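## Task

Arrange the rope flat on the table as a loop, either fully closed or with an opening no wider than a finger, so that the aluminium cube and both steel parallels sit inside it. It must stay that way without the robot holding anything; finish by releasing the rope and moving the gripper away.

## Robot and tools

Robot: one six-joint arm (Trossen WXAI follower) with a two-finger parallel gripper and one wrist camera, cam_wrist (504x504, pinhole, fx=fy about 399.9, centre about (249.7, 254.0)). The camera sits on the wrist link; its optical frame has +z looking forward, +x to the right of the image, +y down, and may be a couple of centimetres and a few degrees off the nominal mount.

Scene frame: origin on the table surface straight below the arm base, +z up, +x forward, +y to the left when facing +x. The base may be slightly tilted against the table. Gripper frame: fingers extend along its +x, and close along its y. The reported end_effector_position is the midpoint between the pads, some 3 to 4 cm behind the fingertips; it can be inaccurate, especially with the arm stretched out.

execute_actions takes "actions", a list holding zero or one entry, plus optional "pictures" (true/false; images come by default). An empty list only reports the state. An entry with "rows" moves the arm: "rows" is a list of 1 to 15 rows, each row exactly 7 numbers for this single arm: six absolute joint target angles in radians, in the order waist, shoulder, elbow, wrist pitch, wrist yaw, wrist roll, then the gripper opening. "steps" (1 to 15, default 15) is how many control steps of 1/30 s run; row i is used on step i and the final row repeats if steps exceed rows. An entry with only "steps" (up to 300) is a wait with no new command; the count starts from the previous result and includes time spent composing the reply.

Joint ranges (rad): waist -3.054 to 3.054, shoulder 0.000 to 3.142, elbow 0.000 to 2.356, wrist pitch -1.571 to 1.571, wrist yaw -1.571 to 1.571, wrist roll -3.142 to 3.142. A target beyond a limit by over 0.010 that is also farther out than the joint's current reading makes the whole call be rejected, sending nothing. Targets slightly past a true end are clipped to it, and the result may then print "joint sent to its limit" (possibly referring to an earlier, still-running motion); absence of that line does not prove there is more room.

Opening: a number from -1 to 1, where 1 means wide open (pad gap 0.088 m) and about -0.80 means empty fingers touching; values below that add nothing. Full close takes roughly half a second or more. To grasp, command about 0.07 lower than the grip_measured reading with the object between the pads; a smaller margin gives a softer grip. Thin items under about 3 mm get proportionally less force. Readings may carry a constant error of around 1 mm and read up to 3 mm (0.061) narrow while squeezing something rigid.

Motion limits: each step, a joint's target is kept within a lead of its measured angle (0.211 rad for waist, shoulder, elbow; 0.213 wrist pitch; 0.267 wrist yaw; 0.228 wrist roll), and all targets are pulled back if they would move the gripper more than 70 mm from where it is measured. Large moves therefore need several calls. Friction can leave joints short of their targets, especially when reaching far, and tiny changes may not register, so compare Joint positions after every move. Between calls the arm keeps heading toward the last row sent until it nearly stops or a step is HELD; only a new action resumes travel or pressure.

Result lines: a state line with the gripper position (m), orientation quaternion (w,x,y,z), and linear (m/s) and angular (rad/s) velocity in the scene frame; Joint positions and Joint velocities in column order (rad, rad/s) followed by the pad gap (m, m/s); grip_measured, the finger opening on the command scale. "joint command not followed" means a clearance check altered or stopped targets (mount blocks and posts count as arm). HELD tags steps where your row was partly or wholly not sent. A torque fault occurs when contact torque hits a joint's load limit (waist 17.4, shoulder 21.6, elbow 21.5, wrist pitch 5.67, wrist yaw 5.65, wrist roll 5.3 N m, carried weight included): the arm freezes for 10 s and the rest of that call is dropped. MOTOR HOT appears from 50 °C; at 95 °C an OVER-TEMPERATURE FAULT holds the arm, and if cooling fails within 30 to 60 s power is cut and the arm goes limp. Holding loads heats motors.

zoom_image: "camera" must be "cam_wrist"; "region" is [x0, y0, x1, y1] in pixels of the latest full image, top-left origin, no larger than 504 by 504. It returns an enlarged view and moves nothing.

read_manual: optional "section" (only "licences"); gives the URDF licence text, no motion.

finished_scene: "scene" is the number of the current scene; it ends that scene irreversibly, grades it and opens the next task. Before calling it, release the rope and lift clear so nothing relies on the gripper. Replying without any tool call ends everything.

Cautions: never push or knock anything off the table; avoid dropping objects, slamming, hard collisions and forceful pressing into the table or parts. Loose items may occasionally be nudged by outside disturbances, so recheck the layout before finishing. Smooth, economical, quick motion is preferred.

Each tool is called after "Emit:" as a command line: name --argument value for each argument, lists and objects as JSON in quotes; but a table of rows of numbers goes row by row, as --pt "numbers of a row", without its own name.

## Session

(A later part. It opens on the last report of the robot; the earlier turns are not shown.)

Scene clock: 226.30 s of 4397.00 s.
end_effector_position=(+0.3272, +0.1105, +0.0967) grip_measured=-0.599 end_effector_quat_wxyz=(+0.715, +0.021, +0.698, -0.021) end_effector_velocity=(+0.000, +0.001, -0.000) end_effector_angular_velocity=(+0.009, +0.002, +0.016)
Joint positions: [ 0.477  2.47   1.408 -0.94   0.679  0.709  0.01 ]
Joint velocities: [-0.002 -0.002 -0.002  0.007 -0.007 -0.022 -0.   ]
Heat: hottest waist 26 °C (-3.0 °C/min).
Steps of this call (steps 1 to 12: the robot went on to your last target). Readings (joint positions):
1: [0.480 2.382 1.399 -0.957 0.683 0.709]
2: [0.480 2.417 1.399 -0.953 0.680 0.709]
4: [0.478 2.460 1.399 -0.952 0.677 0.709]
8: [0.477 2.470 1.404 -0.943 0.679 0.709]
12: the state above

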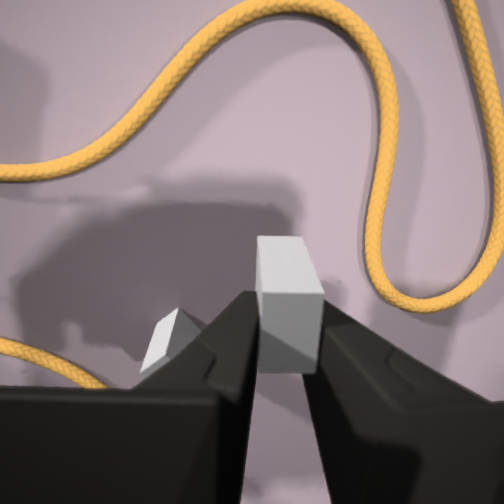

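Fine location.

Emit:
execute_actions --actions '[{"rows":[[0.467,2.478,1.405,-0.92,0.683,0.71,-0.67],[0.458,2.483,1.397,-0.9,0.687,0.71,-0.67],[0.45,2.488,1.388,-0.88,0.69,0.71,-0.67],[0.441,2.493,1.38,-0.86,0.693,0.71,-0.67],[0.433,2.498,1.371,-0.84,0.697,0.71,-0.67],[0.424,2.503,1.363,-0.82,0.7,0.71,-0.67],[0.416,2.508,1.354,-0.8,0.703,0.71,-0.67],[0.408,2.514,1.346,-0.78,0.706,0.71,-0.67],[0.399,2.522,1.336,-0.765,0.709,0.71,-0.67]]}]' --pictures false

Emit:
execute_actions --actions '[{"steps":8}]'

Scene clock: 231.93 s of 4397.00 s.
end_effector_position=(+0.3303, +0.1100, +0.0552) grip_measured=-0.599 end_effector_quat_wxyz=(+0.712, +0.056, +0.698, -0.052) end_effector_velocity=(+0.003, +0.011, -0.002) end_effector_angular_velocity=(+0.052, -0.015, -0.023)
Joint positions: [ 0.399  2.515  1.343 -0.772  0.705  0.709  0.01 ]
Joint velocities: [ 0.002  0.002 -0.012  0.066 -0.037 -0.007 -0.   ]
Heat: hottest waist 27 °C (-4.1 °C/min).
Steps of this call (steps 1 to 30: the robot went on to your last target; steps 31 to 90: nothing new was sent; then 2.13 s passed at rest; steps 91 to 105: all 15 steps of this action). Readings (joint positions):
91: [0.477 2.470 1.408 -0.938 0.679 0.709]
92: [0.475 2.470 1.408 -0.929 0.679 0.709]
94: [0.467 2.472 1.404 -0.897 0.684 0.709]
98: [0.434 2.486 1.378 -0.826 0.697 0.709]
105: the state above

Scene clock: 232.20 s of 4397.00 s.
end_effector_position=(+0.3313, +0.1102, +0.0553) grip_measured=-0.599 end_effector_quat_wxyz=(+0.713, +0.057, +0.696, -0.053) end_effector_velocity=(-0.002, -0.001, -0.000) end_effector_angular_velocity=(+0.003, +0.010, -0.004)
Joint positions: [ 0.399  2.515  1.343 -0.767  0.707  0.709  0.01 ]
Joint velocities: [-0.002 -0.002 -0.002 -0.007 -0.007  0.007 -0.   ]
Heat: hottest waist 27 °C (-4.0 °C/min).
Steps of this call (steps 1 to 8: the robot went on to your last target). Readings (joint positions):
1: [0.399 2.515 1.343 -0.770 0.705 0.709]
2: [0.399 2.515 1.343 -0.768 0.706 0.709]
4: [0.399 2.515 1.343 -0.767 0.707 0.709]
8: the state above

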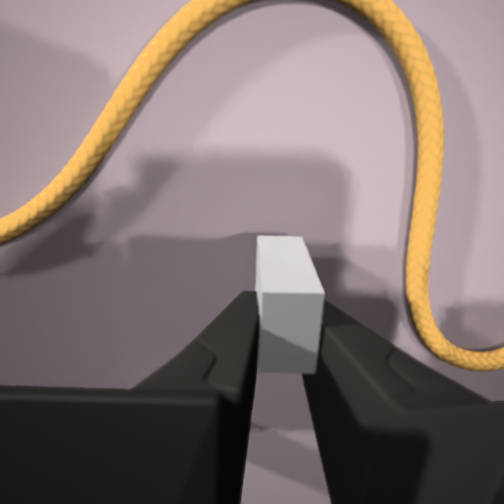

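Emit:
execute_actions --actions '[{"rows":[[0.387,2.532,1.328,-0.745,0.712,0.71,-0.67]],"steps":12}]' --pictures false

Emit:
execute_actions --actions '[{"rows":[[0.39,2.525,1.333,-0.745,0.712,0.71,-0.25]],"steps":8}]'

Emit:
execute_actions --actions '[{"rows":[[0.41,2.51,1.35,-0.79,0.705,0.71,-0.25],[0.43,2.5,1.37,-0.83,0.7,0.71,-0.25],[0.45,2.49,1.39,-0.88,0.69,0.71,-0.25],[0.475,2.473,1.414,-0.94,0.68,0.71,-0.25],[0.5,2.45,1.44,-1.0,0.67,0.71,-0.25],[0.5,2.45,1.44,-1.0,0.67,0.71,-0.25],[0.5,2.45,1.44,-1.0,0.67,0.71,-0.25],[0.5,2.45,1.5,-0.95,0.65,0.5,0],[0.47,2.47,1.58,-0.85,0.63,0.3,0],[0.44,2.49,1.66,-0.75,0.6,0.1,0],[0.4,2.52,1.74,-0.6,0.57,-0.1,0],[0.35,2.55,1.8,-0.5,0.55,-0.3,0],[0.3,2.6,1.85,-0.35,0.52,-0.6,0]]}]' --pictures false

Emit:
execute_actions --actions '[{"rows":[[0.3,2.6,1.85,-0.3,0.52,-0.6,0],[0.3,2.6,1.85,-0.3,0.52,-0.6,0],[0.3,2.6,1.85,-0.3,0.52,-0.6,0],[0.3,2.6,1.85,-0.3,0.52,-0.6,0],[0.27,2.63,1.85,-0.29,0.52,-0.6,0],[0.236,2.666,1.851,-0.274,0.52,-0.6,0]]}]'

Emit:
execute_actions --actions '[{"rows":[[0.228,2.68,1.855,-0.26,0.515,-0.61,0],[0.218,2.695,1.86,-0.245,0.51,-0.62,0],[0.208,2.71,1.865,-0.23,0.505,-0.63,0],[0.198,2.725,1.87,-0.215,0.5,-0.64,0],[0.19,2.74,1.873,-0.2,0.497,-0.65,0],[0.18,2.755,1.877,-0.185,0.493,-0.655,0],[0.173,2.765,1.88,-0.172,0.49,-0.66,0],[0.165,2.777,1.88,-0.168,0.487,-0.668,0],[0.158,2.788,1.88,-0.168,0.487,-0.668,0],[0.152,2.797,1.88,-0.168,0.487,-0.668,0]]}]'

Scene clock: 250.93 s of 4397.00 s.
end_effector_position=(+0.3315, +0.1105, +0.0506) grip_measured=-0.599 end_effector_quat_wxyz=(+0.713, +0.061, +0.696, -0.057) end_effector_velocity=(+0.001, +0.004, +0.002) end_effector_angular_velocity=(+0.024, +0.002, +0.002)
Joint positions: [ 0.391  2.521  1.337 -0.747  0.709  0.709  0.01 ]
Joint velocities: [ 0.002 -0.002  0.002  0.007 -0.022 -0.007 -0.   ]
Heat: hottest waist 28 °C (-4.1 °C/min).
Steps of this call (steps 1 to 15: the robot went on to your last target; steps 16 to 90: nothing new was sent; then 15.33 s passed at rest; steps 91 to 102: all 12 steps of this action). Readings (joint positions):
91: [0.399 2.515 1.342 -0.762 0.707 0.709]
92: [0.398 2.516 1.341 -0.756 0.708 0.709]
94: [0.395 2.518 1.340 -0.751 0.708 0.709]
98: [0.391 2.521 1.337 -0.748 0.709 0.709]
102: the state above

Scene clock: 251.20 s of 4397.00 s.
end_effector_position=(+0.3316, +0.1105, +0.0506) grip_measured=-0.275 end_effector_quat_wxyz=(+0.713, +0.061, +0.696, -0.057) end_effector_velocity=(-0.002, -0.002, -0.001) end_effector_angular_velocity=(+0.003, +0.014, +0.022)
Joint positions: [ 0.391  2.521  1.337 -0.746  0.71   0.709  0.026]
Joint velocities: [-0.007 -0.002 -0.002 -0.007 -0.007 -0.022  0.013]
Heat: hottest waist 28 °C (-4.1 °C/min).
Steps of this call (steps 1 to 8: all 8 steps of this action). Readings (joint positions):
1: [0.391 2.521 1.337 -0.747 0.710 0.709]
2: [0.391 2.521 1.337 -0.747 0.710 0.709]
4: [0.391 2.521 1.337 -0.747 0.710 0.709]
8: the state above

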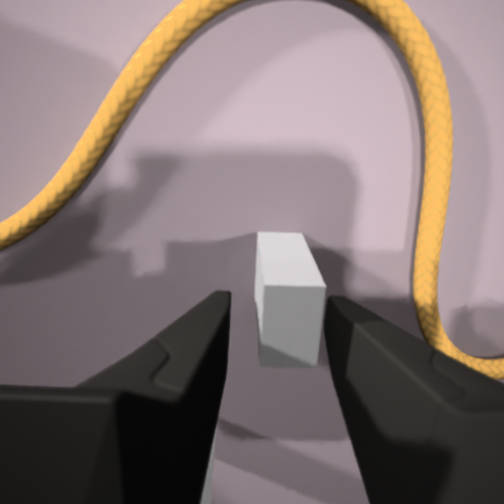

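Scene clock: 251.70 s of 4397.00 s.
end_effector_position=(+0.4621, +0.1373, +0.1400) grip_measured=-0.016 end_effector_quat_wxyz=(+0.803, +0.109, +0.579, +0.094) end_effector_velocity=(+0.644, -0.122, -0.005) end_effector_angular_velocity=(+0.768, -1.258, -0.407)
Joint positions: [ 0.399  2.529  1.723 -0.651  0.562  0.289  0.038]
Joint velocities: [-0.842  0.462  1.209  1.531 -0.374 -1.663  0.008]
Heat: hottest waist 28 °C (-4.0 °C/min).
Steps of this call (steps 1 to 15: all 15 steps of this action). Readings (joint positions):
1: [0.391 2.521 1.338 -0.752 0.710 0.709]
2: [0.396 2.520 1.343 -0.774 0.710 0.709]
4: [0.418 2.514 1.362 -0.845 0.699 0.709]
8: [0.490 2.472 1.423 -0.959 0.673 0.661]
15: the state above

Scene clock: 252.20 s of 4397.00 s.
end_effector_position=(+0.5598, +0.1102, +0.0975) grip_measured=-0.003 end_effector_quat_wxyz=(+0.867, -0.103, +0.441, +0.211) end_effector_velocity=(+0.004, +0.010, +0.010) end_effector_angular_velocity=(-0.184, -0.148, +0.326)
Joint positions: [ 0.235  2.661  1.854 -0.28   0.522 -0.564  0.039]
Joint velocities: [ 0.017  0.002 -0.002  0.037 -0.022 -0.403 -0.   ]
Heat: hottest waist 28 °C (-4.0 °C/min).
Steps of this call (steps 1 to 15: all 15 steps of this action). Readings (joint positions):
1: [0.371 2.544 1.760 -0.591 0.551 0.224]
2: [0.345 2.558 1.789 -0.524 0.542 0.157]
4: [0.305 2.574 1.822 -0.407 0.534 0.023]
8: [0.259 2.612 1.855 -0.300 0.526 -0.246]
15: the state above

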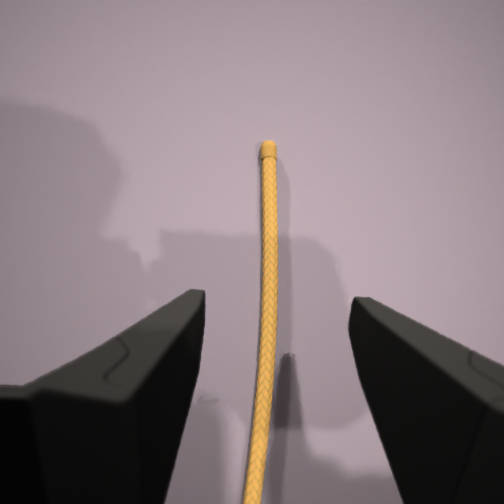

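Scene clock: 252.70 s of 4397.00 s.
end_effector_position=(+0.5697, +0.1177, +0.0460) grip_measured=-0.002 end_effector_quat_wxyz=(+0.865, -0.116, +0.436, +0.220) end_effector_velocity=(-0.012, -0.016, -0.055) end_effector_angular_velocity=(-0.031, +0.102, +0.006)
Joint positions: [ 0.168  2.769  1.882 -0.168  0.485 -0.664  0.039]
Joint velocities: [-0.081  0.046 -0.002 -0.022  0.007 -0.022  0.   ]
Heat: hottest waist 28 °C (-4.0 °C/min).
Steps of this call (steps 1 to 15: all 15 steps of this action). Readings (joint positions):
1: [0.235 2.662 1.854 -0.276 0.521 -0.577]
2: [0.235 2.664 1.854 -0.265 0.519 -0.589]
4: [0.230 2.674 1.861 -0.242 0.511 -0.611]
8: [0.200 2.723 1.875 -0.191 0.496 -0.647]
15: the state above

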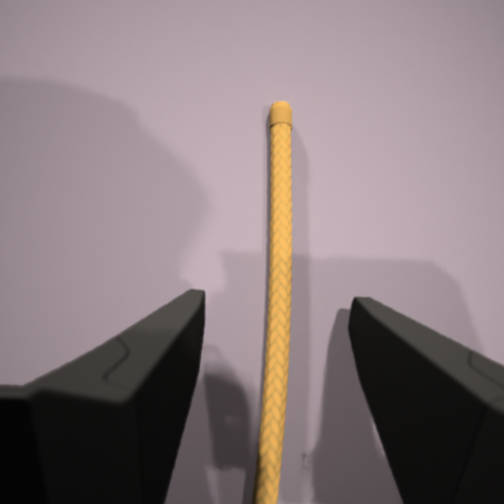

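Emit:
execute_actions --actions '[{"rows":[[0.155,2.79,1.88,-0.168,0.487,-0.668,-0.3],[0.155,2.79,1.88,-0.168,0.487,-0.668,-0.4],[0.155,2.79,1.88,-0.168,0.487,-0.668,-0.5],[0.155,2.79,1.88,-0.168,0.487,-0.668,-0.55],[0.155,2.79,1.88,-0.168,0.487,-0.668,-0.6],[0.155,2.79,1.88,-0.168,0.487,-0.668,-0.65],[0.155,2.79,1.88,-0.168,0.487,-0.668,-0.7],[0.155,2.79,1.88,-0.168,0.487,-0.668,-0.78]]}]' --pictures false

Emit:
execute_actions --actions '[{"rows":[[0.18,2.75,1.88,-0.19,0.49,-0.66,-0.78],[0.195,2.73,1.875,-0.22,0.5,-0.64,-0.78],[0.21,2.71,1.87,-0.25,0.51,-0.62,-0.78],[0.225,2.68,1.865,-0.28,0.52,-0.6,-0.78]],"steps":12}]'

Scene clock: 261.57 s of 4397.00 s.
end_effector_position=(+0.5696, +0.1178, +0.0436) grip_measured=-0.737 end_effector_quat_wxyz=(+0.865, -0.117, +0.437, +0.220) end_effector_velocity=(-0.004, -0.001, -0.004) end_effector_angular_velocity=(-0.002, +0.017, +0.019)
Joint positions: [ 0.166  2.773  1.882 -0.164  0.485 -0.666  0.003]
Joint velocities: [-0.007 -0.002 -0.002 -0.022 -0.007 -0.007  0.   ]
Heat: hottest waist 30 °C (+0.0 °C/min).
Steps of this call (steps 1 to 15: the robot went on to your last target; steps 16 to 90: nothing new was sent; then 5.37 s passed at rest; steps 91 to 105: all 15 steps of this action). Readings (joint positions):
91: [0.165 2.773 1.882 -0.164 0.485 -0.666]
92: [0.165 2.773 1.882 -0.164 0.485 -0.666]
94: [0.165 2.773 1.882 -0.164 0.485 -0.666]
98: [0.165 2.773 1.882 -0.164 0.485 -0.666]
105: the state above

Scene clock: 261.97 s of 4397.00 s.
end_effector_position=(+0.5629, +0.1149, +0.0963) grip_measured=-0.737 end_effector_quat_wxyz=(+0.866, -0.118, +0.433, +0.220) end_effector_velocity=(+0.001, -0.020, +0.017) end_effector_angular_velocity=(+0.006, +0.007, -0.025)
Joint positions: [ 0.236  2.679  1.872 -0.272  0.516 -0.605  0.003]
Joint velocities: [-0.002 -0.061 -0.007 -0.051  0.007  0.022 -0.   ]
Heat: hottest waist 30 °C (+0.0 °C/min).
Steps of this call (steps 1 to 12: all 12 steps of this action). Readings (joint positions):
1: [0.166 2.770 1.882 -0.168 0.486 -0.666]
2: [0.169 2.765 1.882 -0.182 0.488 -0.661]
4: [0.182 2.747 1.878 -0.227 0.502 -0.637]
8: [0.222 2.704 1.872 -0.265 0.512 -0.610]
12: the state above

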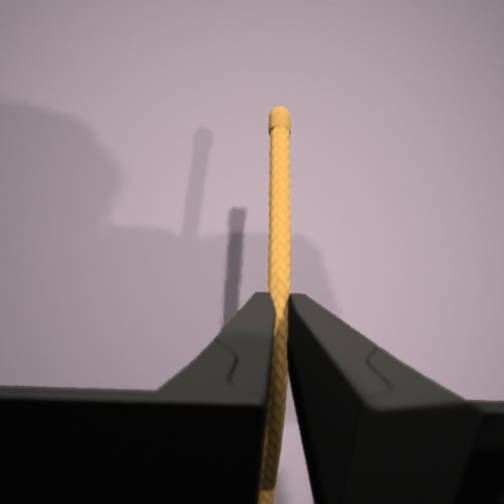

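Emit:
execute_actions --actions '[{"rows":[[0.24,2.65,1.86,-0.31,0.53,-0.55,-0.78],[0.255,2.62,1.85,-0.35,0.54,-0.5,-0.78],[0.27,2.59,1.84,-0.39,0.55,-0.44,-0.78],[0.28,2.56,1.83,-0.43,0.56,-0.38,-0.78],[0.29,2.53,1.82,-0.47,0.57,-0.32,-0.78],[0.29,2.5,1.8,-0.51,0.58,-0.26,-0.78],[0.29,2.48,1.78,-0.55,0.59,-0.2,-0.78],[0.29,2.46,1.76,-0.59,0.6,-0.14,-0.78],[0.29,2.44,1.75,-0.63,0.61,-0.08,-0.78],[0.29,2.42,1.74,-0.67,0.62,-0.02,-0.78],[0.29,2.4,1.73,-0.71,0.63,0.04,-0.78],[0.285,2.37,1.71,-0.76,0.65,0.2,-0.78],[0.28,2.35,1.69,-0.8,0.66,0.3,-0.78],[0.275,2.33,1.68,-0.84,0.67,0.4,-0.78],[0.27,2.31,1.66,-0.88,0.68,0.5,-0.78]]}]' --pictures false

Emit:
execute_actions --actions '[{"rows":[[0.26,2.29,1.65,-0.92,0.69,0.6,-0.78],[0.25,2.27,1.63,-0.96,0.7,0.7,-0.78],[0.245,2.25,1.62,-1.0,0.71,0.8,-0.78],[0.24,2.23,1.6,-1.04,0.72,0.9,-0.78],[0.23,2.21,1.59,-1.08,0.74,1,-0.78],[0.22,2.19,1.57,-1.12,0.75,1.1,-0.78],[0.211,2.162,1.555,-1.17,0.763,1.87,-0.78]]}]' --pictures false

Emit:
execute_actions --actions '[{"steps":12}]'

Emit:
execute_actions --actions '[{"rows":[[0.18,2.13,1.51,-1.13,0.76,1.94,-0.78],[0.15,2.09,1.47,-1.1,0.76,2.0,-0.78],[0.12,2.06,1.43,-1.06,0.76,2.07,-0.78],[0.09,2.02,1.39,-1.03,0.76,2.14,-0.78],[0.06,1.99,1.35,-0.99,0.76,2.2,-0.78],[0.03,1.96,1.31,-0.95,0.76,2.27,-0.78],[0,1.92,1.27,-0.92,0.76,2.33,-0.78],[-0.03,1.89,1.23,-0.88,0.76,2.4,-0.78],[-0.06,1.85,1.19,-0.85,0.76,2.46,-0.78],[-0.09,1.82,1.15,-0.81,0.76,2.53,-0.78],[-0.12,1.79,1.11,-0.78,0.76,2.6,-0.78],[-0.15,1.76,1.08,-0.74,0.76,2.66,-0.78],[-0.18,1.73,1.04,-0.71,0.76,2.72,-0.78],[-0.21,1.7,1.0,-0.68,0.76,2.8,-0.78],[-0.24,1.68,0.97,-0.64,0.76,2.83,-0.78]]}]' --pictures false

Emit:
execute_actions --actions '[{"steps":10}]'

Scene clock: 275.77 s of 4397.00 s.
end_effector_position=(+0.4714, +0.0378, +0.1526) grip_measured=-0.737 end_effector_quat_wxyz=(+0.805, +0.071, +0.586, +0.056) end_effector_velocity=(-0.268, -0.235, -0.055) end_effector_angular_velocity=(-0.007, +1.143, -1.369)
Joint positions: [ 0.293  2.359  1.715 -0.781  0.652  0.166  0.003]
Joint velocities: [-0.159 -0.593 -0.51  -1.15   0.3    2.    -0.   ]
Heat: hottest waist 33 °C (+5.0 °C/min).
Steps of this call (steps 1 to 15: the robot went on to your last target; steps 16 to 110: nothing new was sent; then 9.63 s passed at rest; steps 111 to 125: all 15 steps of this action). Readings (joint positions):
111: [0.230 2.676 1.872 -0.284 0.519 -0.591]
112: [0.232 2.670 1.870 -0.301 0.524 -0.565]
114: [0.243 2.640 1.854 -0.359 0.539 -0.488]
118: [0.285 2.536 1.807 -0.498 0.573 -0.276]
125: the state above

Scene clock: 276.27 s of 4397.00 s.
end_effector_position=(+0.3851, -0.0529, +0.1397) grip_measured=-0.737 end_effector_quat_wxyz=(+0.651, +0.307, +0.630, -0.292) end_effector_velocity=(-0.022, -0.000, -0.010) end_effector_angular_velocity=(+0.056, +0.087, -1.924)
Joint positions: [ 0.211  2.165  1.57  -1.163  0.76   1.173  0.003]
Joint velocities: [-0.007 -0.007 -0.051 -0.051 -0.007  1.985  0.   ]
Heat: hottest waist 33 °C (+6.1 °C/min).
Steps of this call (steps 1 to 15: all 15 steps of this action). Readings (joint positions):
1: [0.287 2.340 1.699 -0.822 0.662 0.234]
2: [0.280 2.322 1.683 -0.863 0.672 0.301]
4: [0.263 2.286 1.650 -0.944 0.693 0.436]
8: [0.228 2.210 1.588 -1.104 0.741 0.704]
15: the state above

Scene clock: 276.67 s of 4397.00 s.
end_effector_position=(+0.3830, -0.0529, +0.1388) grip_measured=-0.737 end_effector_quat_wxyz=(+0.517, +0.497, +0.504, -0.481) end_effector_velocity=(+0.001, -0.000, +0.001) end_effector_angular_velocity=(+0.006, -0.007, -0.392)
Joint positions: [ 0.211  2.165  1.565 -1.169  0.761  1.833  0.003]
Joint velocities: [ 0.002 -0.002 -0.002  0.007  0.007  0.388  0.   ]
Heat: hottest waist 33 °C (+6.0 °C/min).
Steps of this call (steps 1 to 12: the robot went on to your last target). Readings (joint positions):
1: [0.211 2.165 1.568 -1.165 0.760 1.241]
2: [0.211 2.165 1.567 -1.166 0.760 1.308]
4: [0.211 2.165 1.565 -1.168 0.760 1.442]
8: [0.211 2.165 1.565 -1.168 0.761 1.710]
12: the state above

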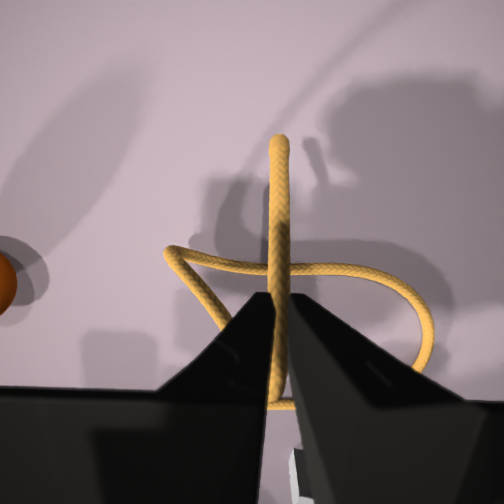

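Scene clock: 277.17 s of 4397.00 s.
end_effector_position=(+0.3060, -0.1625, +0.0585) grip_measured=-0.737 end_effector_quat_wxyz=(+0.079, +0.712, +0.084, -0.692) end_effector_velocity=(-0.255, -0.174, -0.178) end_effector_angular_velocity=(-0.038, +0.156, -2.756)
Joint positions: [-0.167  1.748  1.067 -0.724  0.76   2.693  0.003]
Joint velocities: [-0.872 -0.842 -1.106  0.945 -0.007  1.663 -0.   ]
Heat: hottest waist 33 °C (+6.1 °C/min).
Steps of this call (steps 1 to 15: all 15 steps of this action). Readings (joint positions):
1: [0.210 2.161 1.557 -1.158 0.761 1.860]
2: [0.205 2.148 1.538 -1.140 0.761 1.899]
4: [0.174 2.105 1.477 -1.092 0.759 2.004]
8: [0.048 1.977 1.332 -0.962 0.759 2.247]
15: the state above

Scene clock: 277.50 s of 4397.00 s.
end_effector_position=(+0.2878, -0.1754, +0.0462) grip_measured=-0.737 end_effector_quat_wxyz=(+0.005, +0.716, +0.003, -0.698) end_effector_velocity=(-0.005, +0.002, -0.000) end_effector_angular_velocity=(+0.007, -0.002, -0.025)
Joint positions: [-0.231  1.683  0.983 -0.644  0.761  2.824  0.003]
Joint velocities: [-0.002 -0.017 -0.022  0.007 -0.007  0.022 -0.   ]
Heat: hottest waist 33 °C (+6.0 °C/min).
Steps of this call (steps 1 to 10: the robot went on to your last target). Readings (joint positions):
1: [-0.194 1.725 1.037 -0.700 0.760 2.736]
2: [-0.215 1.710 1.016 -0.684 0.761 2.765]
4: [-0.231 1.695 0.995 -0.660 0.761 2.798]
8: [-0.231 1.685 0.984 -0.646 0.761 2.821]
10: the state above

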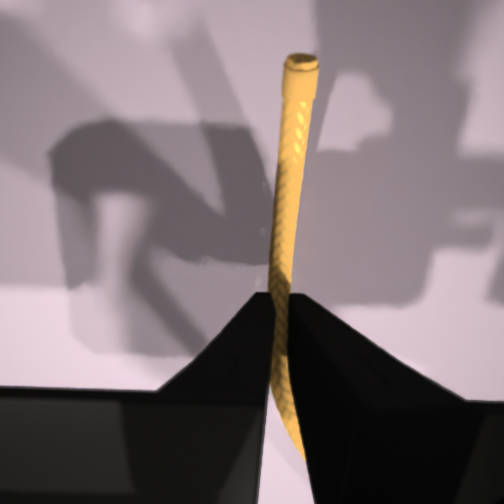

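Emit:
execute_actions --actions '[{"rows":[[-0.24,1.68,0.97,-0.64,0.76,2.83,-0.2],[-0.24,1.68,0.97,-0.64,0.76,2.83,-0.2],[-0.24,1.68,0.97,-0.64,0.76,2.83,-0.2],[-0.24,1.68,0.97,-0.64,0.76,2.83,-0.2],[-0.24,1.68,0.97,-0.64,0.76,2.83,-0.2],[-0.24,1.68,0.97,-0.64,0.76,2.83,-0.2],[-0.2,1.66,0.99,-0.71,0.76,2.83,0],[-0.15,1.63,1.02,-0.8,0.76,2.83,0],[-0.1,1.6,1.05,-0.9,0.76,2.83,0],[0,1.55,1.1,-1.0,0.76,2.6,1],[0.45,1.4,1.35,-1.4,0.55,-1.2,1]]}]' --pictures false

Emit:
execute_actions --actions '[{"steps":65}]'

Scene clock: 283.93 s of 4397.00 s.
end_effector_position=(+0.3029, -0.1625, +0.1686) grip_measured=+0.581 end_effector_quat_wxyz=(+0.125, +0.774, +0.189, -0.591) end_effector_velocity=(+0.087, -0.035, +0.638) end_effector_angular_velocity=(+0.253, -1.680, +1.620)
Joint positions: [ 0.036  1.507  1.171 -0.999  0.633  2.582  0.067]
Joint velocities: [ 1.194 -0.759  1.219 -1.15  -0.52  -1.297  0.175]
Heat: hottest waist 32 °C (+6.1 °C/min).
Steps of this call (steps 1 to 30: the robot went on to your last target; steps 31 to 178: nothing new was sent; steps 179 to 193: all 15 steps of this action). Readings (joint positions):
179: [-0.231 1.682 0.982 -0.642 0.761 2.827]
180: [-0.232 1.682 0.981 -0.641 0.761 2.827]
182: [-0.234 1.682 0.979 -0.641 0.761 2.827]
186: [-0.221 1.675 0.986 -0.693 0.761 2.828]
193: the state above

Scene clock: 286.10 s of 4397.00 s.
end_effector_position=(+0.2532, -0.1228, +0.2874) grip_measured=+1.000 end_effector_quat_wxyz=(+0.666, -0.472, +0.341, +0.466) end_effector_velocity=(-0.003, +0.003, -0.002) end_effector_angular_velocity=(+0.006, +0.008, +0.035)
Joint positions: [ 0.448  1.399  1.343 -1.399  0.552 -1.194  0.088]
Joint velocities: [-0.002 -0.002 -0.007 -0.007 -0.022 -0.022  0.   ]
Heat: hottest waist 31 °C (+5.1 °C/min).
Steps of this call (steps 1 to 65: the robot went on to your last target). Readings (joint positions):
1: [0.078 1.483 1.212 -1.042 0.617 2.534]
2: [0.126 1.462 1.251 -1.090 0.602 2.478]
4: [0.245 1.427 1.311 -1.210 0.578 2.347]
8: [0.427 1.396 1.343 -1.358 0.553 2.077]
65: the state above

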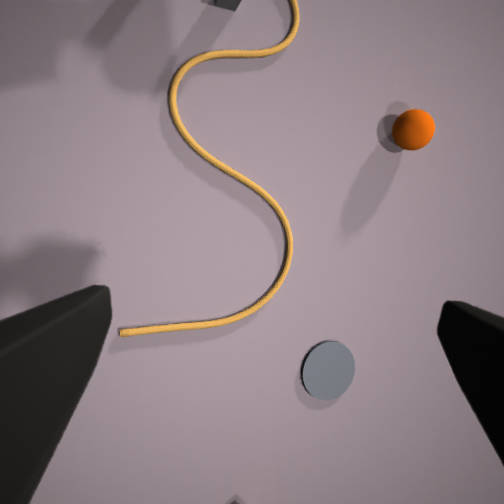

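Emit:
execute_actions --actions '[{"rows":[[-0.1,1.6,1.05,-0.9,0.76,-0.3,0.1]]}]' --pictures false

Emit:
execute_actions --actions '[{"rows":[[-0.12,1.61,1.04,-0.86,0.76,-0.31,0.1],[-0.14,1.62,1.03,-0.82,0.76,-0.32,0.1],[-0.16,1.635,1.015,-0.78,0.76,-0.32,0.1],[-0.18,1.645,1.0,-0.74,0.76,-0.33,0.1],[-0.2,1.66,0.99,-0.7,0.757,-0.33,0.1],[-0.22,1.67,0.98,-0.66,0.755,-0.34,0.1],[-0.24,1.685,0.968,-0.63,0.755,-0.35,0.1],[-0.258,1.7,0.957,-0.596,0.754,-0.35,0.1]]}]'

Scene clock: 295.37 s of 4397.00 s.
end_effector_position=(+0.2830, -0.1718, +0.1021) grip_measured=+0.106 end_effector_quat_wxyz=(+0.720, -0.079, +0.684, +0.088) end_effector_velocity=(-0.001, +0.007, -0.007) end_effector_angular_velocity=(+0.048, +0.007, -0.866)
Joint positions: [-0.096  1.599  1.064 -0.909  0.76  -0.376  0.044]
Joint velocities: [-0.002 -0.002 -0.042  0.051 -0.007  0.857 -0.002]
Heat: hottest waist 30 °C (+3.0 °C/min).
Steps of this call (steps 1 to 30: the robot went on to your last target; steps 31 to 90: nothing new was sent; then 5.77 s passed at rest; steps 91 to 105: all 15 steps of this action). Readings (joint positions):
91: [0.437 1.413 1.324 -1.373 0.572 -1.168]
92: [0.405 1.426 1.299 -1.325 0.614 -1.123]
94: [0.325 1.482 1.234 -1.236 0.668 -1.035]
98: [0.124 1.582 1.096 -1.024 0.726 -0.799]
105: the state above

Scene clock: 295.87 s of 4397.00 s.
end_effector_position=(+0.2877, -0.1762, +0.0393) grip_measured=+0.103 end_effector_quat_wxyz=(+0.717, -0.006, +0.697, +0.003) end_effector_velocity=(+0.003, -0.000, -0.001) end_effector_angular_velocity=(-0.015, -0.018, +0.049)
Joint positions: [-0.249  1.689  0.968 -0.601  0.757 -0.347  0.044]
Joint velocities: [ 0.002 -0.002 -0.012  0.037  0.007 -0.066 -0.   ]
Heat: hottest waist 30 °C (+3.0 °C/min).
Steps of this call (steps 1 to 15: all 15 steps of this action). Readings (joint positions):
1: [-0.097 1.599 1.060 -0.898 0.760 -0.356]
2: [-0.102 1.600 1.055 -0.876 0.760 -0.345]
4: [-0.127 1.610 1.040 -0.815 0.760 -0.336]
8: [-0.207 1.658 0.995 -0.677 0.759 -0.339]
15: the state above

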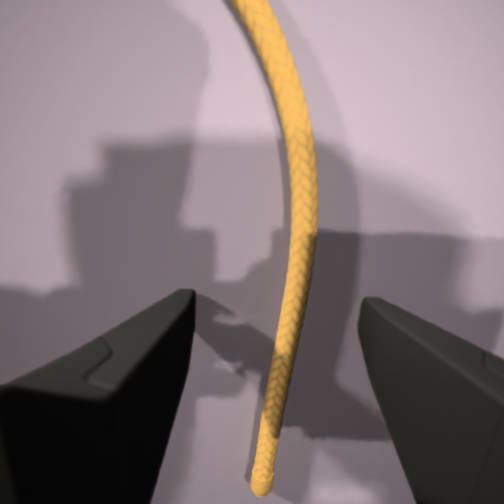

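Emit:
execute_actions --actions '[{"rows":[[-0.255,1.695,0.962,-0.6,0.755,-0.35,-0.3],[-0.255,1.695,0.962,-0.6,0.755,-0.35,-0.4],[-0.255,1.695,0.962,-0.6,0.755,-0.35,-0.5],[-0.255,1.695,0.962,-0.6,0.755,-0.35,-0.55],[-0.255,1.695,0.962,-0.6,0.755,-0.35,-0.6],[-0.255,1.695,0.962,-0.6,0.755,-0.35,-0.65],[-0.255,1.695,0.962,-0.6,0.755,-0.35,-0.7],[-0.255,1.695,0.962,-0.6,0.755,-0.35,-0.78]]}]' --pictures false

Emit:
execute_actions --actions '[{"rows":[[-0.24,1.67,0.96,-0.63,0.755,-0.3,-0.78],[-0.22,1.65,0.95,-0.67,0.76,-0.24,-0.78],[-0.2,1.63,0.94,-0.7,0.76,-0.18,-0.78],[-0.18,1.61,0.93,-0.73,0.76,-0.12,-0.78],[-0.16,1.59,0.92,-0.76,0.77,-0.06,-0.78],[-0.14,1.57,0.9,-0.78,0.77,0,-0.78],[-0.12,1.55,0.88,-0.8,0.77,0.06,-0.78],[-0.1,1.53,0.86,-0.81,0.78,0.12,-0.78],[-0.08,1.52,0.84,-0.82,0.78,0.18,-0.78],[-0.06,1.51,0.82,-0.83,0.78,0.24,-0.78],[-0.04,1.5,0.8,-0.84,0.78,0.3,-0.78],[-0.02,1.5,0.78,-0.84,0.78,0.36,-0.78],[0,1.5,0.77,-0.84,0.78,1.2,-0.78]]}]' --pictures false

Emit:
execute_actions --actions '[{"steps":12}]'

Emit:
execute_actions --actions '[{"rows":[[0.03,1.51,0.77,-0.85,0.78,1.27,-0.78],[0.06,1.525,0.76,-0.86,0.78,1.33,-0.78],[0.09,1.54,0.76,-0.87,0.775,1.4,-0.78],[0.12,1.555,0.76,-0.88,0.77,1.46,-0.78],[0.15,1.57,0.755,-0.89,0.765,1.53,-0.78],[0.18,1.585,0.75,-0.9,0.76,1.6,-0.78],[0.21,1.6,0.75,-0.91,0.755,1.66,-0.78],[0.24,1.62,0.75,-0.92,0.75,1.73,-0.78],[0.27,1.635,0.745,-0.93,0.74,1.8,-0.78],[0.3,1.65,0.74,-0.94,0.735,1.86,-0.78],[0.33,1.67,0.74,-0.95,0.725,1.93,-0.78],[0.36,1.685,0.735,-0.96,0.72,2.0,-0.78],[0.39,1.7,0.735,-0.965,0.71,2.06,-0.78],[0.416,1.718,0.733,-0.97,0.703,2.13,-0.78]]}]'

Scene clock: 311.60 s of 4397.00 s.
end_effector_position=(+0.2879, -0.1764, +0.0392) grip_measured=-0.738 end_effector_quat_wxyz=(+0.717, -0.006, +0.697, +0.003) end_effector_velocity=(-0.002, +0.001, -0.000) end_effector_angular_velocity=(+0.008, +0.004, +0.011)
Joint positions: [-0.25   1.689  0.968 -0.599  0.757 -0.347  0.003]
Joint velocities: [-0.002 -0.002 -0.002 -0.007 -0.007 -0.007 -0.   ]
Heat: hottest waist 29 °C (+1.0 °C/min).
Steps of this call (steps 1 to 15: the robot went on to your last target; steps 16 to 90: nothing new was sent; then 12.23 s passed at rest; steps 91 to 105: all 15 steps of this action). Readings (joint positions):
91: [-0.250 1.689 0.968 -0.599 0.757 -0.347]
92: [-0.250 1.689 0.968 -0.598 0.757 -0.347]
94: [-0.250 1.689 0.968 -0.598 0.757 -0.347]
98: [-0.250 1.689 0.968 -0.598 0.757 -0.347]
105: the state above

Scene clock: 312.10 s of 4397.00 s.
end_effector_position=(+0.2327, -0.1276, +0.0863) grip_measured=-0.738 end_effector_quat_wxyz=(+0.699, +0.155, +0.683, -0.145) end_effector_velocity=(-0.064, +0.096, +0.001) end_effector_angular_velocity=(+0.054, +0.058, -1.540)
Joint positions: [-0.018  1.51   0.794 -0.834  0.777  0.417  0.003]
Joint velocities: [ 0.295  0.002 -0.286 -0.066 -0.007  2.    -0.   ]
Heat: hottest waist 28 °C (+0.0 °C/min).
Steps of this call (steps 1 to 15: all 15 steps of this action). Readings (joint positions):
1: [-0.249 1.687 0.968 -0.603 0.757 -0.339]
2: [-0.246 1.682 0.967 -0.620 0.757 -0.313]
4: [-0.225 1.660 0.956 -0.669 0.757 -0.231]
8: [-0.147 1.582 0.910 -0.762 0.767 -0.017]
15: the state above

Scene clock: 312.50 s of 4397.00 s.
end_effector_position=(+0.2296, -0.1237, +0.0871) grip_measured=-0.738 end_effector_quat_wxyz=(+0.604, +0.386, +0.590, -0.371) end_effector_velocity=(-0.005, +0.003, -0.001) end_effector_angular_velocity=(+0.026, +0.016, -0.682)
Joint positions: [-0.003  1.506  0.78  -0.838  0.778  1.14   0.003]
Joint velocities: [ 0.002 -0.002 -0.012 -0.007 -0.007  0.696 -0.   ]
Heat: hottest waist 28 °C (-1.0 °C/min).
Steps of this call (steps 1 to 12: the robot went on to your last target). Readings (joint positions):
1: [-0.011 1.510 0.787 -0.836 0.777 0.484]
2: [-0.007 1.510 0.783 -0.837 0.777 0.552]
4: [-0.004 1.508 0.781 -0.837 0.777 0.686]
8: [-0.003 1.506 0.781 -0.838 0.778 0.954]
12: the state above

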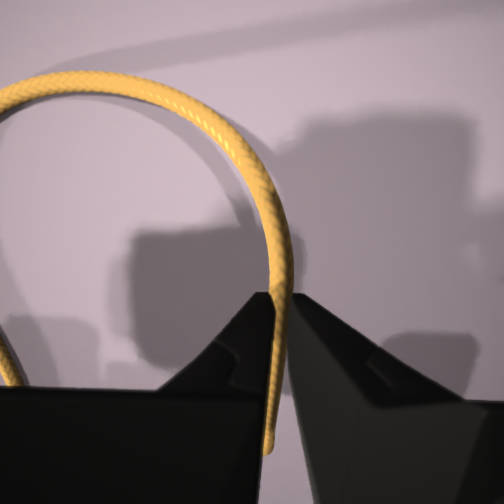

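Scene clock: 313.00 s of 4397.00 s.
end_effector_position=(+0.2093, -0.0359, +0.1142) grip_measured=-0.738 end_effector_quat_wxyz=(+0.521, +0.498, +0.507, -0.473) end_effector_velocity=(-0.064, +0.152, +0.033) end_effector_angular_velocity=(-0.014, -0.006, -0.406)
Joint positions: [ 0.373  1.686  0.747 -0.956  0.715  2.02   0.003]
Joint velocities: [ 0.672  0.383 -0.066 -0.11  -0.183  1.253 -0.   ]
Heat: hottest waist 28 °C (-1.0 °C/min).
Steps of this call (steps 1 to 15: all 15 steps of this action). Readings (joint positions):
1: [0.001 1.506 0.780 -0.840 0.779 1.175]
2: [0.012 1.506 0.779 -0.845 0.780 1.220]
4: [0.055 1.518 0.776 -0.860 0.780 1.327]
8: [0.169 1.574 0.765 -0.896 0.763 1.575]
15: the state above

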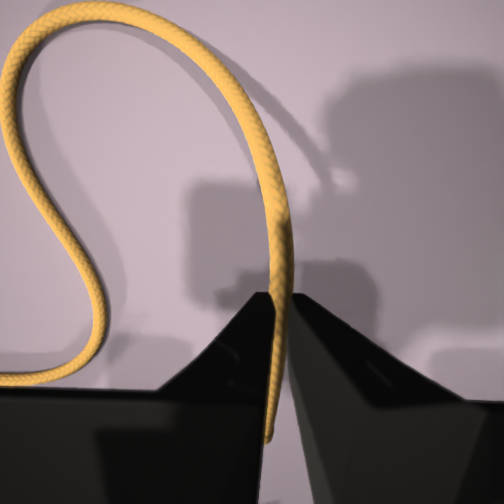

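Emit:
execute_actions --actions '[{"rows":[[0.445,1.76,0.74,-0.96,0.69,2.15,-0.78],[0.475,1.81,0.75,-0.95,0.68,2.18,-0.78],[0.5,1.86,0.76,-0.93,0.67,2.21,-0.78],[0.525,1.91,0.77,-0.91,0.66,2.24,-0.78],[0.55,1.96,0.785,-0.89,0.65,2.27,-0.78],[0.575,2.01,0.8,-0.87,0.635,2.3,-0.78],[0.6,2.06,0.815,-0.85,0.625,2.32,-0.78],[0.62,2.11,0.83,-0.825,0.615,2.34,-0.78],[0.64,2.16,0.85,-0.8,0.605,2.36,-0.78],[0.655,2.21,0.87,-0.78,0.595,2.38,-0.78],[0.67,2.26,0.89,-0.76,0.59,2.4,-0.78],[0.68,2.31,0.91,-0.73,0.585,2.41,-0.78],[0.685,2.36,0.93,-0.7,0.58,2.42,-0.78],[0.685,2.4,0.94,-0.67,0.58,2.42,-0.78],[0.681,2.419,0.939,-0.653,0.581,2.42,-0.78]]}]' --pictures false

Emit:
execute_actions --actions '[{"rows":[[0.681,2.419,0.939,-0.653,0.581,2.42,-0.78],[0.681,2.419,0.939,-0.653,0.581,2.42,-0.78],[0.681,2.419,0.939,-0.653,0.581,2.42,-0.78],[0.67,2.43,0.93,-0.62,0.586,2.41,-0.78],[0.655,2.445,0.92,-0.59,0.593,2.4,-0.78],[0.64,2.46,0.908,-0.555,0.6,2.39,-0.78]]}]'

Scene clock: 320.43 s of 4397.00 s.
end_effector_position=(+0.2059, +0.1165, +0.0794) grip_measured=-0.738 end_effector_quat_wxyz=(+0.515, +0.503, +0.499, -0.483) end_effector_velocity=(-0.001, +0.249, -0.172) end_effector_angular_velocity=(+0.023, +0.025, -0.044)
Joint positions: [ 0.676  2.322  0.912 -0.706  0.589  2.4    0.003]
Joint velocities: [ 0.149  1.204  0.379  0.74  -0.11   0.198 -0.   ]
Heat: hottest waist 28 °C (-2.0 °C/min).
Steps of this call (steps 1 to 30: the robot went on to your last target; steps 31 to 200: nothing new was sent; then 0.27 s passed at rest; steps 201 to 215: all 15 steps of this action). Readings (joint positions):
201: [0.417 1.718 0.743 -0.968 0.705 2.132]
202: [0.428 1.734 0.744 -0.966 0.702 2.145]
204: [0.467 1.802 0.751 -0.943 0.685 2.184]
208: [0.564 1.989 0.791 -0.874 0.642 2.283]
215: the state above

Scene clock: 320.93 s of 4397.00 s.
end_effector_position=(+0.2076, +0.1365, +0.0478) grip_measured=-0.738 end_effector_quat_wxyz=(+0.504, +0.512, +0.495, -0.488) end_effector_velocity=(+0.001, +0.003, -0.001) end_effector_angular_velocity=(+0.015, -0.003, +0.011)
Joint positions: [ 0.644  2.449  0.917 -0.558  0.597  2.394  0.003]
Joint velocities: [-0.002  0.002 -0.002  0.022 -0.007 -0.022 -0.   ]
Heat: hottest waist 28 °C (-2.0 °C/min).
Steps of this call (steps 1 to 15: all 15 steps of this action). Readings (joint positions):
1: [0.679 2.355 0.921 -0.686 0.586 2.405]
2: [0.681 2.377 0.925 -0.677 0.584 2.409]
4: [0.680 2.400 0.925 -0.663 0.583 2.412]
8: [0.656 2.435 0.925 -0.581 0.593 2.400]
15: the state above

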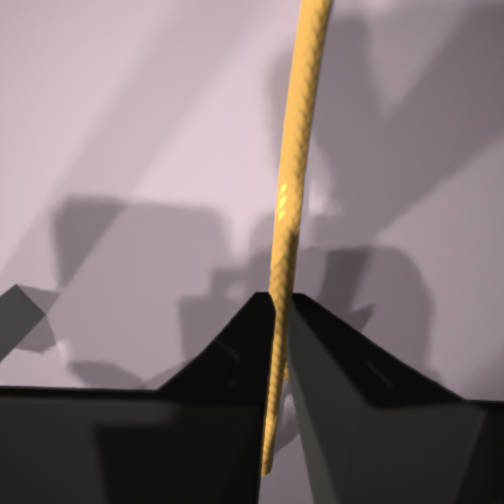

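Emit:
execute_actions --actions '[{"rows":[[0.64,2.455,0.912,-0.555,0.6,2.39,-0.2],[0.64,2.455,0.912,-0.555,0.6,2.39,-0.2],[0.64,2.455,0.912,-0.555,0.6,2.39,-0.2],[0.64,2.455,0.912,-0.555,0.6,2.39,-0.2],[0.64,2.455,0.912,-0.555,0.6,2.39,-0.2],[0.64,2.455,0.912,-0.555,0.6,2.39,-0.2],[0.66,2.44,0.925,-0.6,0.59,2.4,-0.2],[0.68,2.42,0.94,-0.65,0.58,2.42,-0.2],[0.72,2.39,0.97,-0.75,0.56,2.45,0.3],[0.76,2.37,1.01,-0.85,0.54,2.5,0.6],[0.81,2.35,1.07,-0.95,0.51,2.55,0.6],[0.86,2.35,1.13,-1.03,0.48,2.6,0.6]]}]'

Emit:
execute_actions --actions '[{"rows":[[0.9,2.4,1.2,-1.05,0.45,2.63,0.6],[0.94,2.45,1.26,-1.06,0.43,2.66,0.6],[0.98,2.5,1.32,-1.07,0.4,2.7,0.6],[1.01,2.56,1.37,-1.07,0.38,2.72,0.6],[1.04,2.62,1.41,-1.05,0.37,2.75,0.6],[1.06,2.68,1.44,-1.03,0.35,2.77,0.6],[1.069,2.74,1.47,-1.0,0.347,2.77,0.6],[1.069,2.8,1.478,-0.97,0.347,2.77,0.6]]}]' --pictures false

Emit:
execute_actions --actions '[{"steps":8}]'

Scene clock: 330.13 s of 4397.00 s.
end_effector_position=(+0.1966, +0.1453, +0.1293) grip_measured=+0.484 end_effector_quat_wxyz=(+0.517, +0.497, +0.498, -0.488) end_effector_velocity=(+0.033, +0.076, +0.307) end_effector_angular_velocity=(+0.305, -0.371, -0.076)
Joint positions: [ 0.84   2.363  1.099 -0.955  0.499  2.567  0.063]
Joint velocities: [ 0.569 -0.374  0.662 -0.769 -0.183  0.359  0.082]
Heat: hottest waist 27 °C (-5.0 °C/min).
Steps of this call (steps 1 to 15: the robot went on to your last target; steps 16 to 90: nothing new was sent; then 5.70 s passed at rest; steps 91 to 105: all 15 steps of this action). Readings (joint positions):
91: [0.644 2.449 0.917 -0.556 0.597 2.393]
92: [0.644 2.449 0.917 -0.556 0.597 2.393]
94: [0.644 2.449 0.917 -0.556 0.597 2.393]
98: [0.649 2.447 0.921 -0.586 0.596 2.398]
105: the state above

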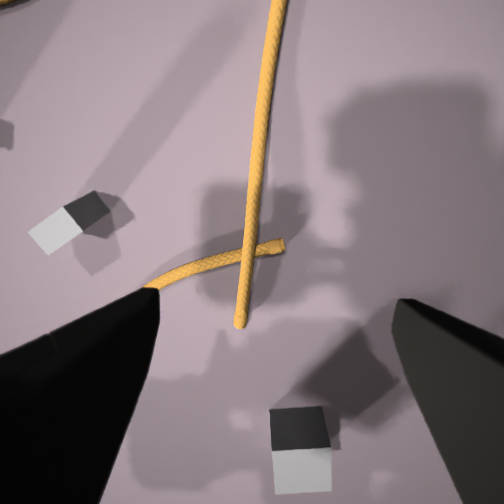

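Scene clock: 330.63 s of 4397.00 s.
end_effector_position=(+0.1571, +0.2675, +0.1108) grip_measured=+0.597 end_effector_quat_wxyz=(+0.518, +0.494, +0.498, -0.490) end_effector_velocity=(+0.014, +0.005, +0.005) end_effector_angular_velocity=(+0.036, +0.024, -0.063)
Joint positions: [ 1.072  2.792  1.46  -0.975  0.35   2.765  0.068]
Joint velocities: [-0.042 -0.002  0.042 -0.007 -0.007  0.022  0.   ]
Heat: hottest waist 27 °C (-5.0 °C/min).
Steps of this call (steps 1 to 15: all 15 steps of this action). Readings (joint positions):
1: [0.858 2.359 1.127 -0.989 0.489 2.584]
2: [0.875 2.370 1.161 -1.017 0.475 2.605]
4: [0.923 2.435 1.251 -1.043 0.435 2.657]
8: [1.041 2.639 1.422 -1.009 0.371 2.740]
15: the state above

Scene clock: 330.90 s of 4397.00 s.
end_effector_position=(+0.1596, +0.2712, +0.1132) grip_measured=+0.597 end_effector_quat_wxyz=(+0.513, +0.500, +0.498, -0.488) end_effector_velocity=(-0.003, +0.002, +0.000) end_effector_angular_velocity=(+0.013, +0.017, +0.022)
Joint positions: [ 1.071  2.792  1.471 -0.97   0.35   2.767  0.068]
Joint velocities: [ 0.002 -0.002 -0.002  0.007 -0.022 -0.022 -0.   ]
Heat: hottest waist 27 °C (-5.1 °C/min).
Steps of this call (steps 1 to 8: the robot went on to your last target). Readings (joint positions):
1: [1.072 2.792 1.462 -0.975 0.350 2.766]
2: [1.071 2.792 1.466 -0.973 0.350 2.766]
4: [1.071 2.792 1.471 -0.970 0.350 2.767]
8: the state above

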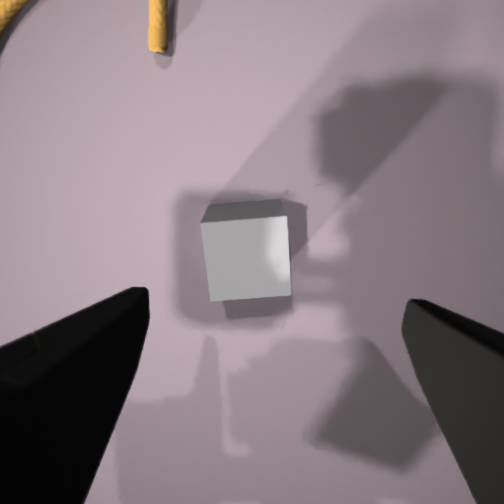

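Emit:
execute_actions --actions '[{"rows":[[1.055,2.815,1.478,-0.945,0.355,2.74,0.6],[1.04,2.83,1.473,-0.92,0.363,2.72,0.6],[1.03,2.845,1.467,-0.895,0.37,2.7,0.6],[1.02,2.86,1.46,-0.87,0.377,2.68,0.6],[1.01,2.878,1.453,-0.845,0.384,2.66,0.6],[1.0,2.895,1.445,-0.82,0.39,2.65,0.6],[0.99,2.912,1.436,-0.79,0.398,2.63,0.6],[0.979,2.932,1.425,-0.764,0.405,2.62,0.6]]}]'

Scene clock: 338.43 s of 4397.00 s.
end_effector_position=(+0.1707, +0.2802, +0.0490) grip_measured=+0.597 end_effector_quat_wxyz=(+0.527, +0.482, +0.517, -0.471) end_effector_velocity=(+0.009, +0.010, +0.000) end_effector_angular_velocity=(+0.046, -0.043, +0.010)
Joint positions: [ 0.98   2.924  1.432 -0.771  0.401  2.625  0.068]
Joint velocities: [-0.002 -0.002 -0.002  0.066  0.022 -0.037 -0.   ]
Heat: hottest waist 27 °C (-6.0 °C/min).
Steps of this call (steps 1 to 30: the robot went on to your last target; steps 31 to 90: nothing new was sent; then 4.03 s passed at rest; steps 91 to 105: all 15 steps of this action). Readings (joint positions):
91: [1.071 2.793 1.471 -0.967 0.350 2.764]
92: [1.068 2.796 1.471 -0.956 0.350 2.753]
94: [1.054 2.811 1.471 -0.916 0.361 2.722]
98: [1.009 2.871 1.460 -0.823 0.387 2.657]
105: the state above

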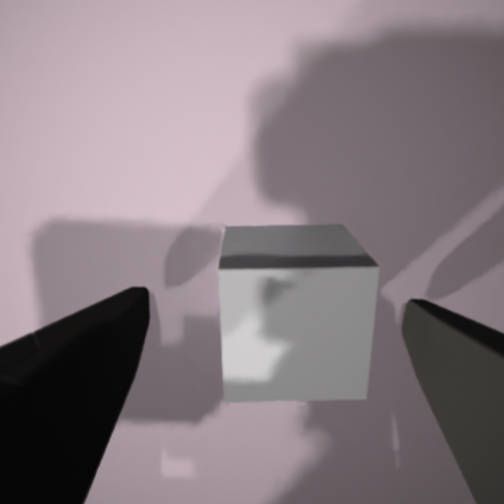

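Emit:
execute_actions --actions '[{"rows":[[0.985,2.93,1.428,-0.764,0.405,2.62,0.2],[0.985,2.93,1.428,-0.764,0.405,2.62,0.2],[0.985,2.93,1.428,-0.764,0.405,2.62,0.1],[0.985,2.93,1.428,-0.764,0.405,2.62,0.05],[0.985,2.93,1.428,-0.764,0.405,2.62,0],[0.985,2.93,1.428,-0.764,0.405,2.62,-0.05],[0.985,2.93,1.428,-0.764,0.405,2.62,-0.1],[0.985,2.93,1.428,-0.764,0.405,2.62,-0.15],[0.985,2.93,1.428,-0.764,0.405,2.62,-0.2],[0.985,2.93,1.428,-0.764,0.405,2.62,-0.25],[0.985,2.93,1.428,-0.764,0.405,2.62,-0.3]]}]'

Scene clock: 347.77 s of 4397.00 s.
end_effector_position=(+0.1710, +0.2815, +0.0494) grip_measured=-0.231 end_effector_quat_wxyz=(+0.528, +0.484, +0.517, -0.468) end_effector_velocity=(-0.001, -0.002, +0.000) end_effector_angular_velocity=(-0.004, +0.011, +0.023)
Joint positions: [ 0.984  2.924  1.432 -0.765  0.403  2.623  0.028]
Joint velocities: [-0.002 -0.002 -0.002 -0.007 -0.007 -0.022  0.   ]
Heat: hottest waist 26 °C (-5.1 °C/min).
Steps of this call (steps 1 to 15: the robot went on to your last target; steps 16 to 90: nothing new was sent; then 5.83 s passed at rest; steps 91 to 105: all 15 steps of this action). Readings (joint positions):
91: [0.980 2.924 1.432 -0.765 0.403 2.623]
92: [0.981 2.924 1.432 -0.765 0.403 2.623]
94: [0.982 2.924 1.432 -0.765 0.403 2.623]
98: [0.983 2.924 1.432 -0.765 0.403 2.623]
105: the state above

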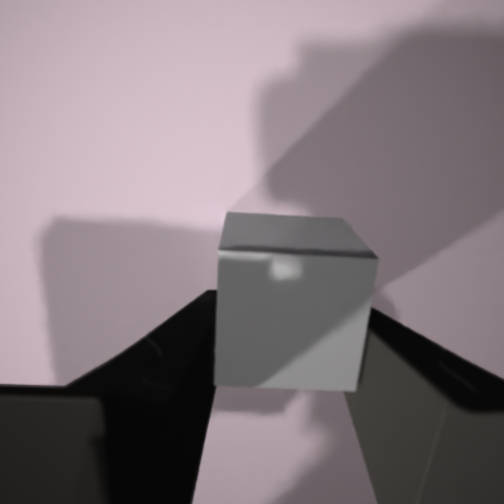

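Emit:
execute_actions --actions '[{"rows":[[0.995,2.91,1.436,-0.79,0.4,2.62,-0.31],[1.005,2.88,1.445,-0.83,0.39,2.62,-0.31],[1.015,2.85,1.455,-0.87,0.38,2.62,-0.31],[1.025,2.82,1.46,-0.91,0.37,2.62,-0.31],[1.03,2.78,1.46,-0.95,0.37,2.62,-0.31],[1.02,2.74,1.44,-0.97,0.38,2.62,-0.31],[0.99,2.7,1.41,-0.97,0.4,2.6,-0.31],[0.95,2.65,1.38,-0.97,0.42,2.57,-0.31],[0.9,2.6,1.34,-0.96,0.45,2.54,-0.31],[0.85,2.55,1.3,-0.95,0.48,2.5,-0.31],[0.8,2.5,1.26,-0.94,0.51,2.46,-0.31],[0.75,2.45,1.22,-0.93,0.54,2.43,-0.31],[0.7,2.4,1.19,-0.92,0.57,2.39,-0.31],[0.65,2.35,1.15,-0.91,0.6,2.35,-0.31],[0.6,2.3,1.11,-0.89,0.625,2.32,-0.31]]}]' --pictures false

Emit:
execute_actions --actions '[{"rows":[[0.549,2.251,1.078,-0.879,0.647,2.28,-0.31]],"steps":12}]'

Scene clock: 355.87 s of 4397.00 s.
end_effector_position=(+0.2462, +0.1556, +0.1247) grip_measured=-0.231 end_effector_quat_wxyz=(+0.520, +0.505, +0.509, -0.464) end_effector_velocity=(+0.226, -0.571, -0.137) end_effector_angular_velocity=(-0.125, +0.179, -0.481)
Joint positions: [ 0.733  2.424  1.229 -0.916  0.556  2.408  0.028]
Joint velocities: [-1.59  -1.375 -1.116  0.33   0.784 -0.989 -0.   ]
Heat: hottest waist 26 °C (-4.0 °C/min).
Steps of this call (steps 1 to 15: the robot went on to your last target; steps 16 to 90: nothing new was sent; then 4.60 s passed at rest; steps 91 to 105: all 15 steps of this action). Readings (joint positions):
91: [0.984 2.924 1.432 -0.767 0.403 2.623]
92: [0.987 2.920 1.433 -0.780 0.402 2.623]
94: [0.998 2.899 1.433 -0.840 0.388 2.623]
98: [1.012 2.775 1.422 -0.933 0.386 2.606]
105: the state above

Scene clock: 356.27 s of 4397.00 s.
end_effector_position=(+0.2595, +0.0866, +0.1042) grip_measured=-0.231 end_effector_quat_wxyz=(+0.509, +0.500, +0.500, -0.490) end_effector_velocity=(-0.001, -0.004, +0.000) end_effector_angular_velocity=(-0.002, -0.008, +0.016)
Joint positions: [ 0.549  2.262  1.088 -0.881  0.643  2.284  0.028]
Joint velocities: [-0.002 -0.017 -0.017  0.007  0.007 -0.022 -0.   ]
Heat: hottest waist 26 °C (-4.1 °C/min).
Steps of this call (steps 1 to 12: all 12 steps of this action). Readings (joint positions):
1: [0.680 2.378 1.191 -0.905 0.581 2.373]
2: [0.630 2.338 1.158 -0.902 0.604 2.345]
4: [0.560 2.284 1.118 -0.895 0.633 2.312]
8: [0.545 2.263 1.095 -0.883 0.640 2.289]
12: the state above

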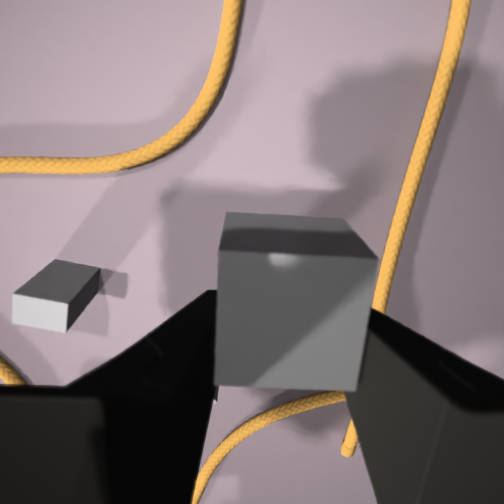

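Landing at about (268,210) px; clear.

Emit:
execute_actions --actions '[{"rows":[[0.537,2.265,1.067,-0.85,0.652,2.27,-0.31],[0.524,2.275,1.055,-0.82,0.658,2.25,-0.31],[0.511,2.285,1.044,-0.79,0.663,2.24,-0.31],[0.498,2.295,1.032,-0.76,0.669,2.22,-0.31],[0.485,2.305,1.02,-0.73,0.674,2.21,-0.31],[0.472,2.315,1.009,-0.7,0.68,2.19,-0.31],[0.459,2.325,0.997,-0.67,0.685,2.18,-0.31],[0.446,2.333,0.986,-0.64,0.69,2.16,-0.31],[0.435,2.34,0.975,-0.62,0.696,2.15,-0.31]]}]'

Scene clock: 363.20 s of 4397.00 s.
end_effector_position=(+0.2595, +0.0860, +0.0503) grip_measured=-0.231 end_effector_quat_wxyz=(+0.509, +0.499, +0.501, -0.491) end_effector_velocity=(+0.014, +0.007, +0.000) end_effector_angular_velocity=(+0.022, -0.071, -0.019)
Joint positions: [ 0.437  2.333  0.983 -0.628  0.691  2.156  0.028]
Joint velocities: [ 0.002 -0.002 -0.007  0.095  0.022 -0.037 -0.   ]
Heat: hottest waist 26 °C (-3.0 °C/min).
Steps of this call (steps 1 to 15: the robot went on to your last target; steps 16 to 90: nothing new was sent; then 3.43 s passed at rest; steps 91 to 105: all 15 steps of this action). Readings (joint positions):
91: [0.549 2.260 1.086 -0.874 0.646 2.280]
92: [0.546 2.260 1.081 -0.859 0.648 2.273]
94: [0.533 2.265 1.066 -0.816 0.656 2.252]
98: [0.481 2.300 1.024 -0.708 0.676 2.199]
105: the state above

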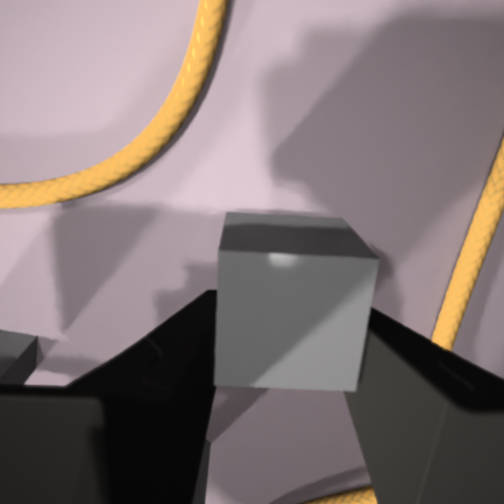

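Emit:
execute_actions --actions '[{"rows":[[0.435,2.34,0.975,-0.62,0.696,2.15,0.1],[0.435,2.34,0.975,-0.62,0.696,2.15,0.1],[0.435,2.34,0.975,-0.62,0.696,2.15,0.1],[0.435,2.34,0.975,-0.62,0.696,2.15,0.1],[0.435,2.34,0.975,-0.62,0.696,2.15,0.1],[0.435,2.34,0.975,-0.62,0.696,2.15,0.1],[0.46,2.31,1.0,-0.68,0.685,2.18,0.1],[0.49,2.29,1.025,-0.75,0.67,2.21,0.1],[0.52,2.27,1.05,-0.82,0.66,2.25,0.1],[0.55,2.25,1.08,-0.88,0.647,2.28,0.1],[0.58,2.23,1.12,-0.95,0.63,2.3,0.1]]}]' --pictures false

Emit:
execute_actions --actions '[{"rows":[[0.85,2.15,1.65,-1.55,0.5,2.4,1]]}]' --pictures false

Emit:
execute_actions --actions '[{"steps":8}]'

Scene clock: 368.87 s of 4397.00 s.
end_effector_position=(+0.2622, +0.0875, +0.1194) grip_measured=+0.096 end_effector_quat_wxyz=(+0.517, +0.505, +0.499, -0.478) end_effector_velocity=(+0.058, +0.001, +0.155) end_effector_angular_velocity=(+0.169, -0.233, -0.111)
Joint positions: [ 0.579  2.236  1.109 -0.915  0.64   2.284  0.044]
Joint velocities: [ 0.198 -0.256  0.31  -0.344 -0.051  0.125  0.001]
Heat: hottest waist 26 °C (-3.0 °C/min).
Steps of this call (steps 1 to 15: the robot went on to your last target; steps 16 to 90: nothing new was sent; then 2.17 s passed at rest; steps 91 to 105: all 15 steps of this action). Readings (joint positions):
91: [0.437 2.333 0.983 -0.621 0.693 2.153]
92: [0.437 2.333 0.983 -0.621 0.693 2.153]
94: [0.437 2.333 0.983 -0.621 0.694 2.153]
98: [0.445 2.327 0.991 -0.664 0.689 2.170]
105: the state above

Scene clock: 369.37 s of 4397.00 s.
end_effector_position=(+0.2579, +0.0808, +0.3057) grip_measured=+0.999 end_effector_quat_wxyz=(+0.532, +0.533, +0.521, -0.401) end_effector_velocity=(-0.014, -0.023, -0.005) end_effector_angular_velocity=(-0.071, +0.117, +0.055)
Joint positions: [ 0.854  2.135  1.642 -1.53   0.506  2.397  0.088]
Joint velocities: [-0.027  0.007  0.032 -0.154 -0.051 -0.007  0.002]
Heat: hottest waist 26 °C (-3.0 °C/min).
Steps of this call (steps 1 to 15: all 15 steps of this action). Readings (joint positions):
1: [0.592 2.225 1.135 -0.955 0.623 2.303]
2: [0.619 2.221 1.166 -1.003 0.595 2.323]
4: [0.697 2.206 1.242 -1.085 0.559 2.351]
8: [0.828 2.175 1.461 -1.312 0.514 2.385]
15: the state above

Scene clock: 369.63 s of 4397.00 s.
end_effector_position=(+0.2556, +0.0799, +0.3031) grip_measured=+1.000 end_effector_quat_wxyz=(+0.535, +0.523, +0.524, -0.407) end_effector_velocity=(-0.004, +0.000, -0.000) end_effector_angular_velocity=(-0.006, +0.005, +0.019)
Joint positions: [ 0.853  2.143  1.642 -1.547  0.502  2.397  0.088]
Joint velocities: [ 0.007 -0.002 -0.007 -0.007 -0.007 -0.007  0.   ]
Heat: hottest waist 26 °C (-3.0 °C/min).
Steps of this call (steps 1 to 8: the robot went on to your last target). Readings (joint positions):
1: [0.853 2.137 1.642 -1.536 0.504 2.397]
2: [0.853 2.140 1.642 -1.540 0.503 2.397]
4: [0.853 2.143 1.642 -1.544 0.502 2.397]
8: the state above

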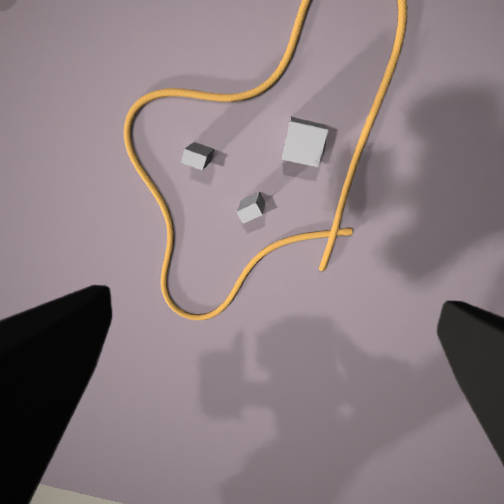

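Emit:
finished_scene --scene 1

The scene is finished: the task was done.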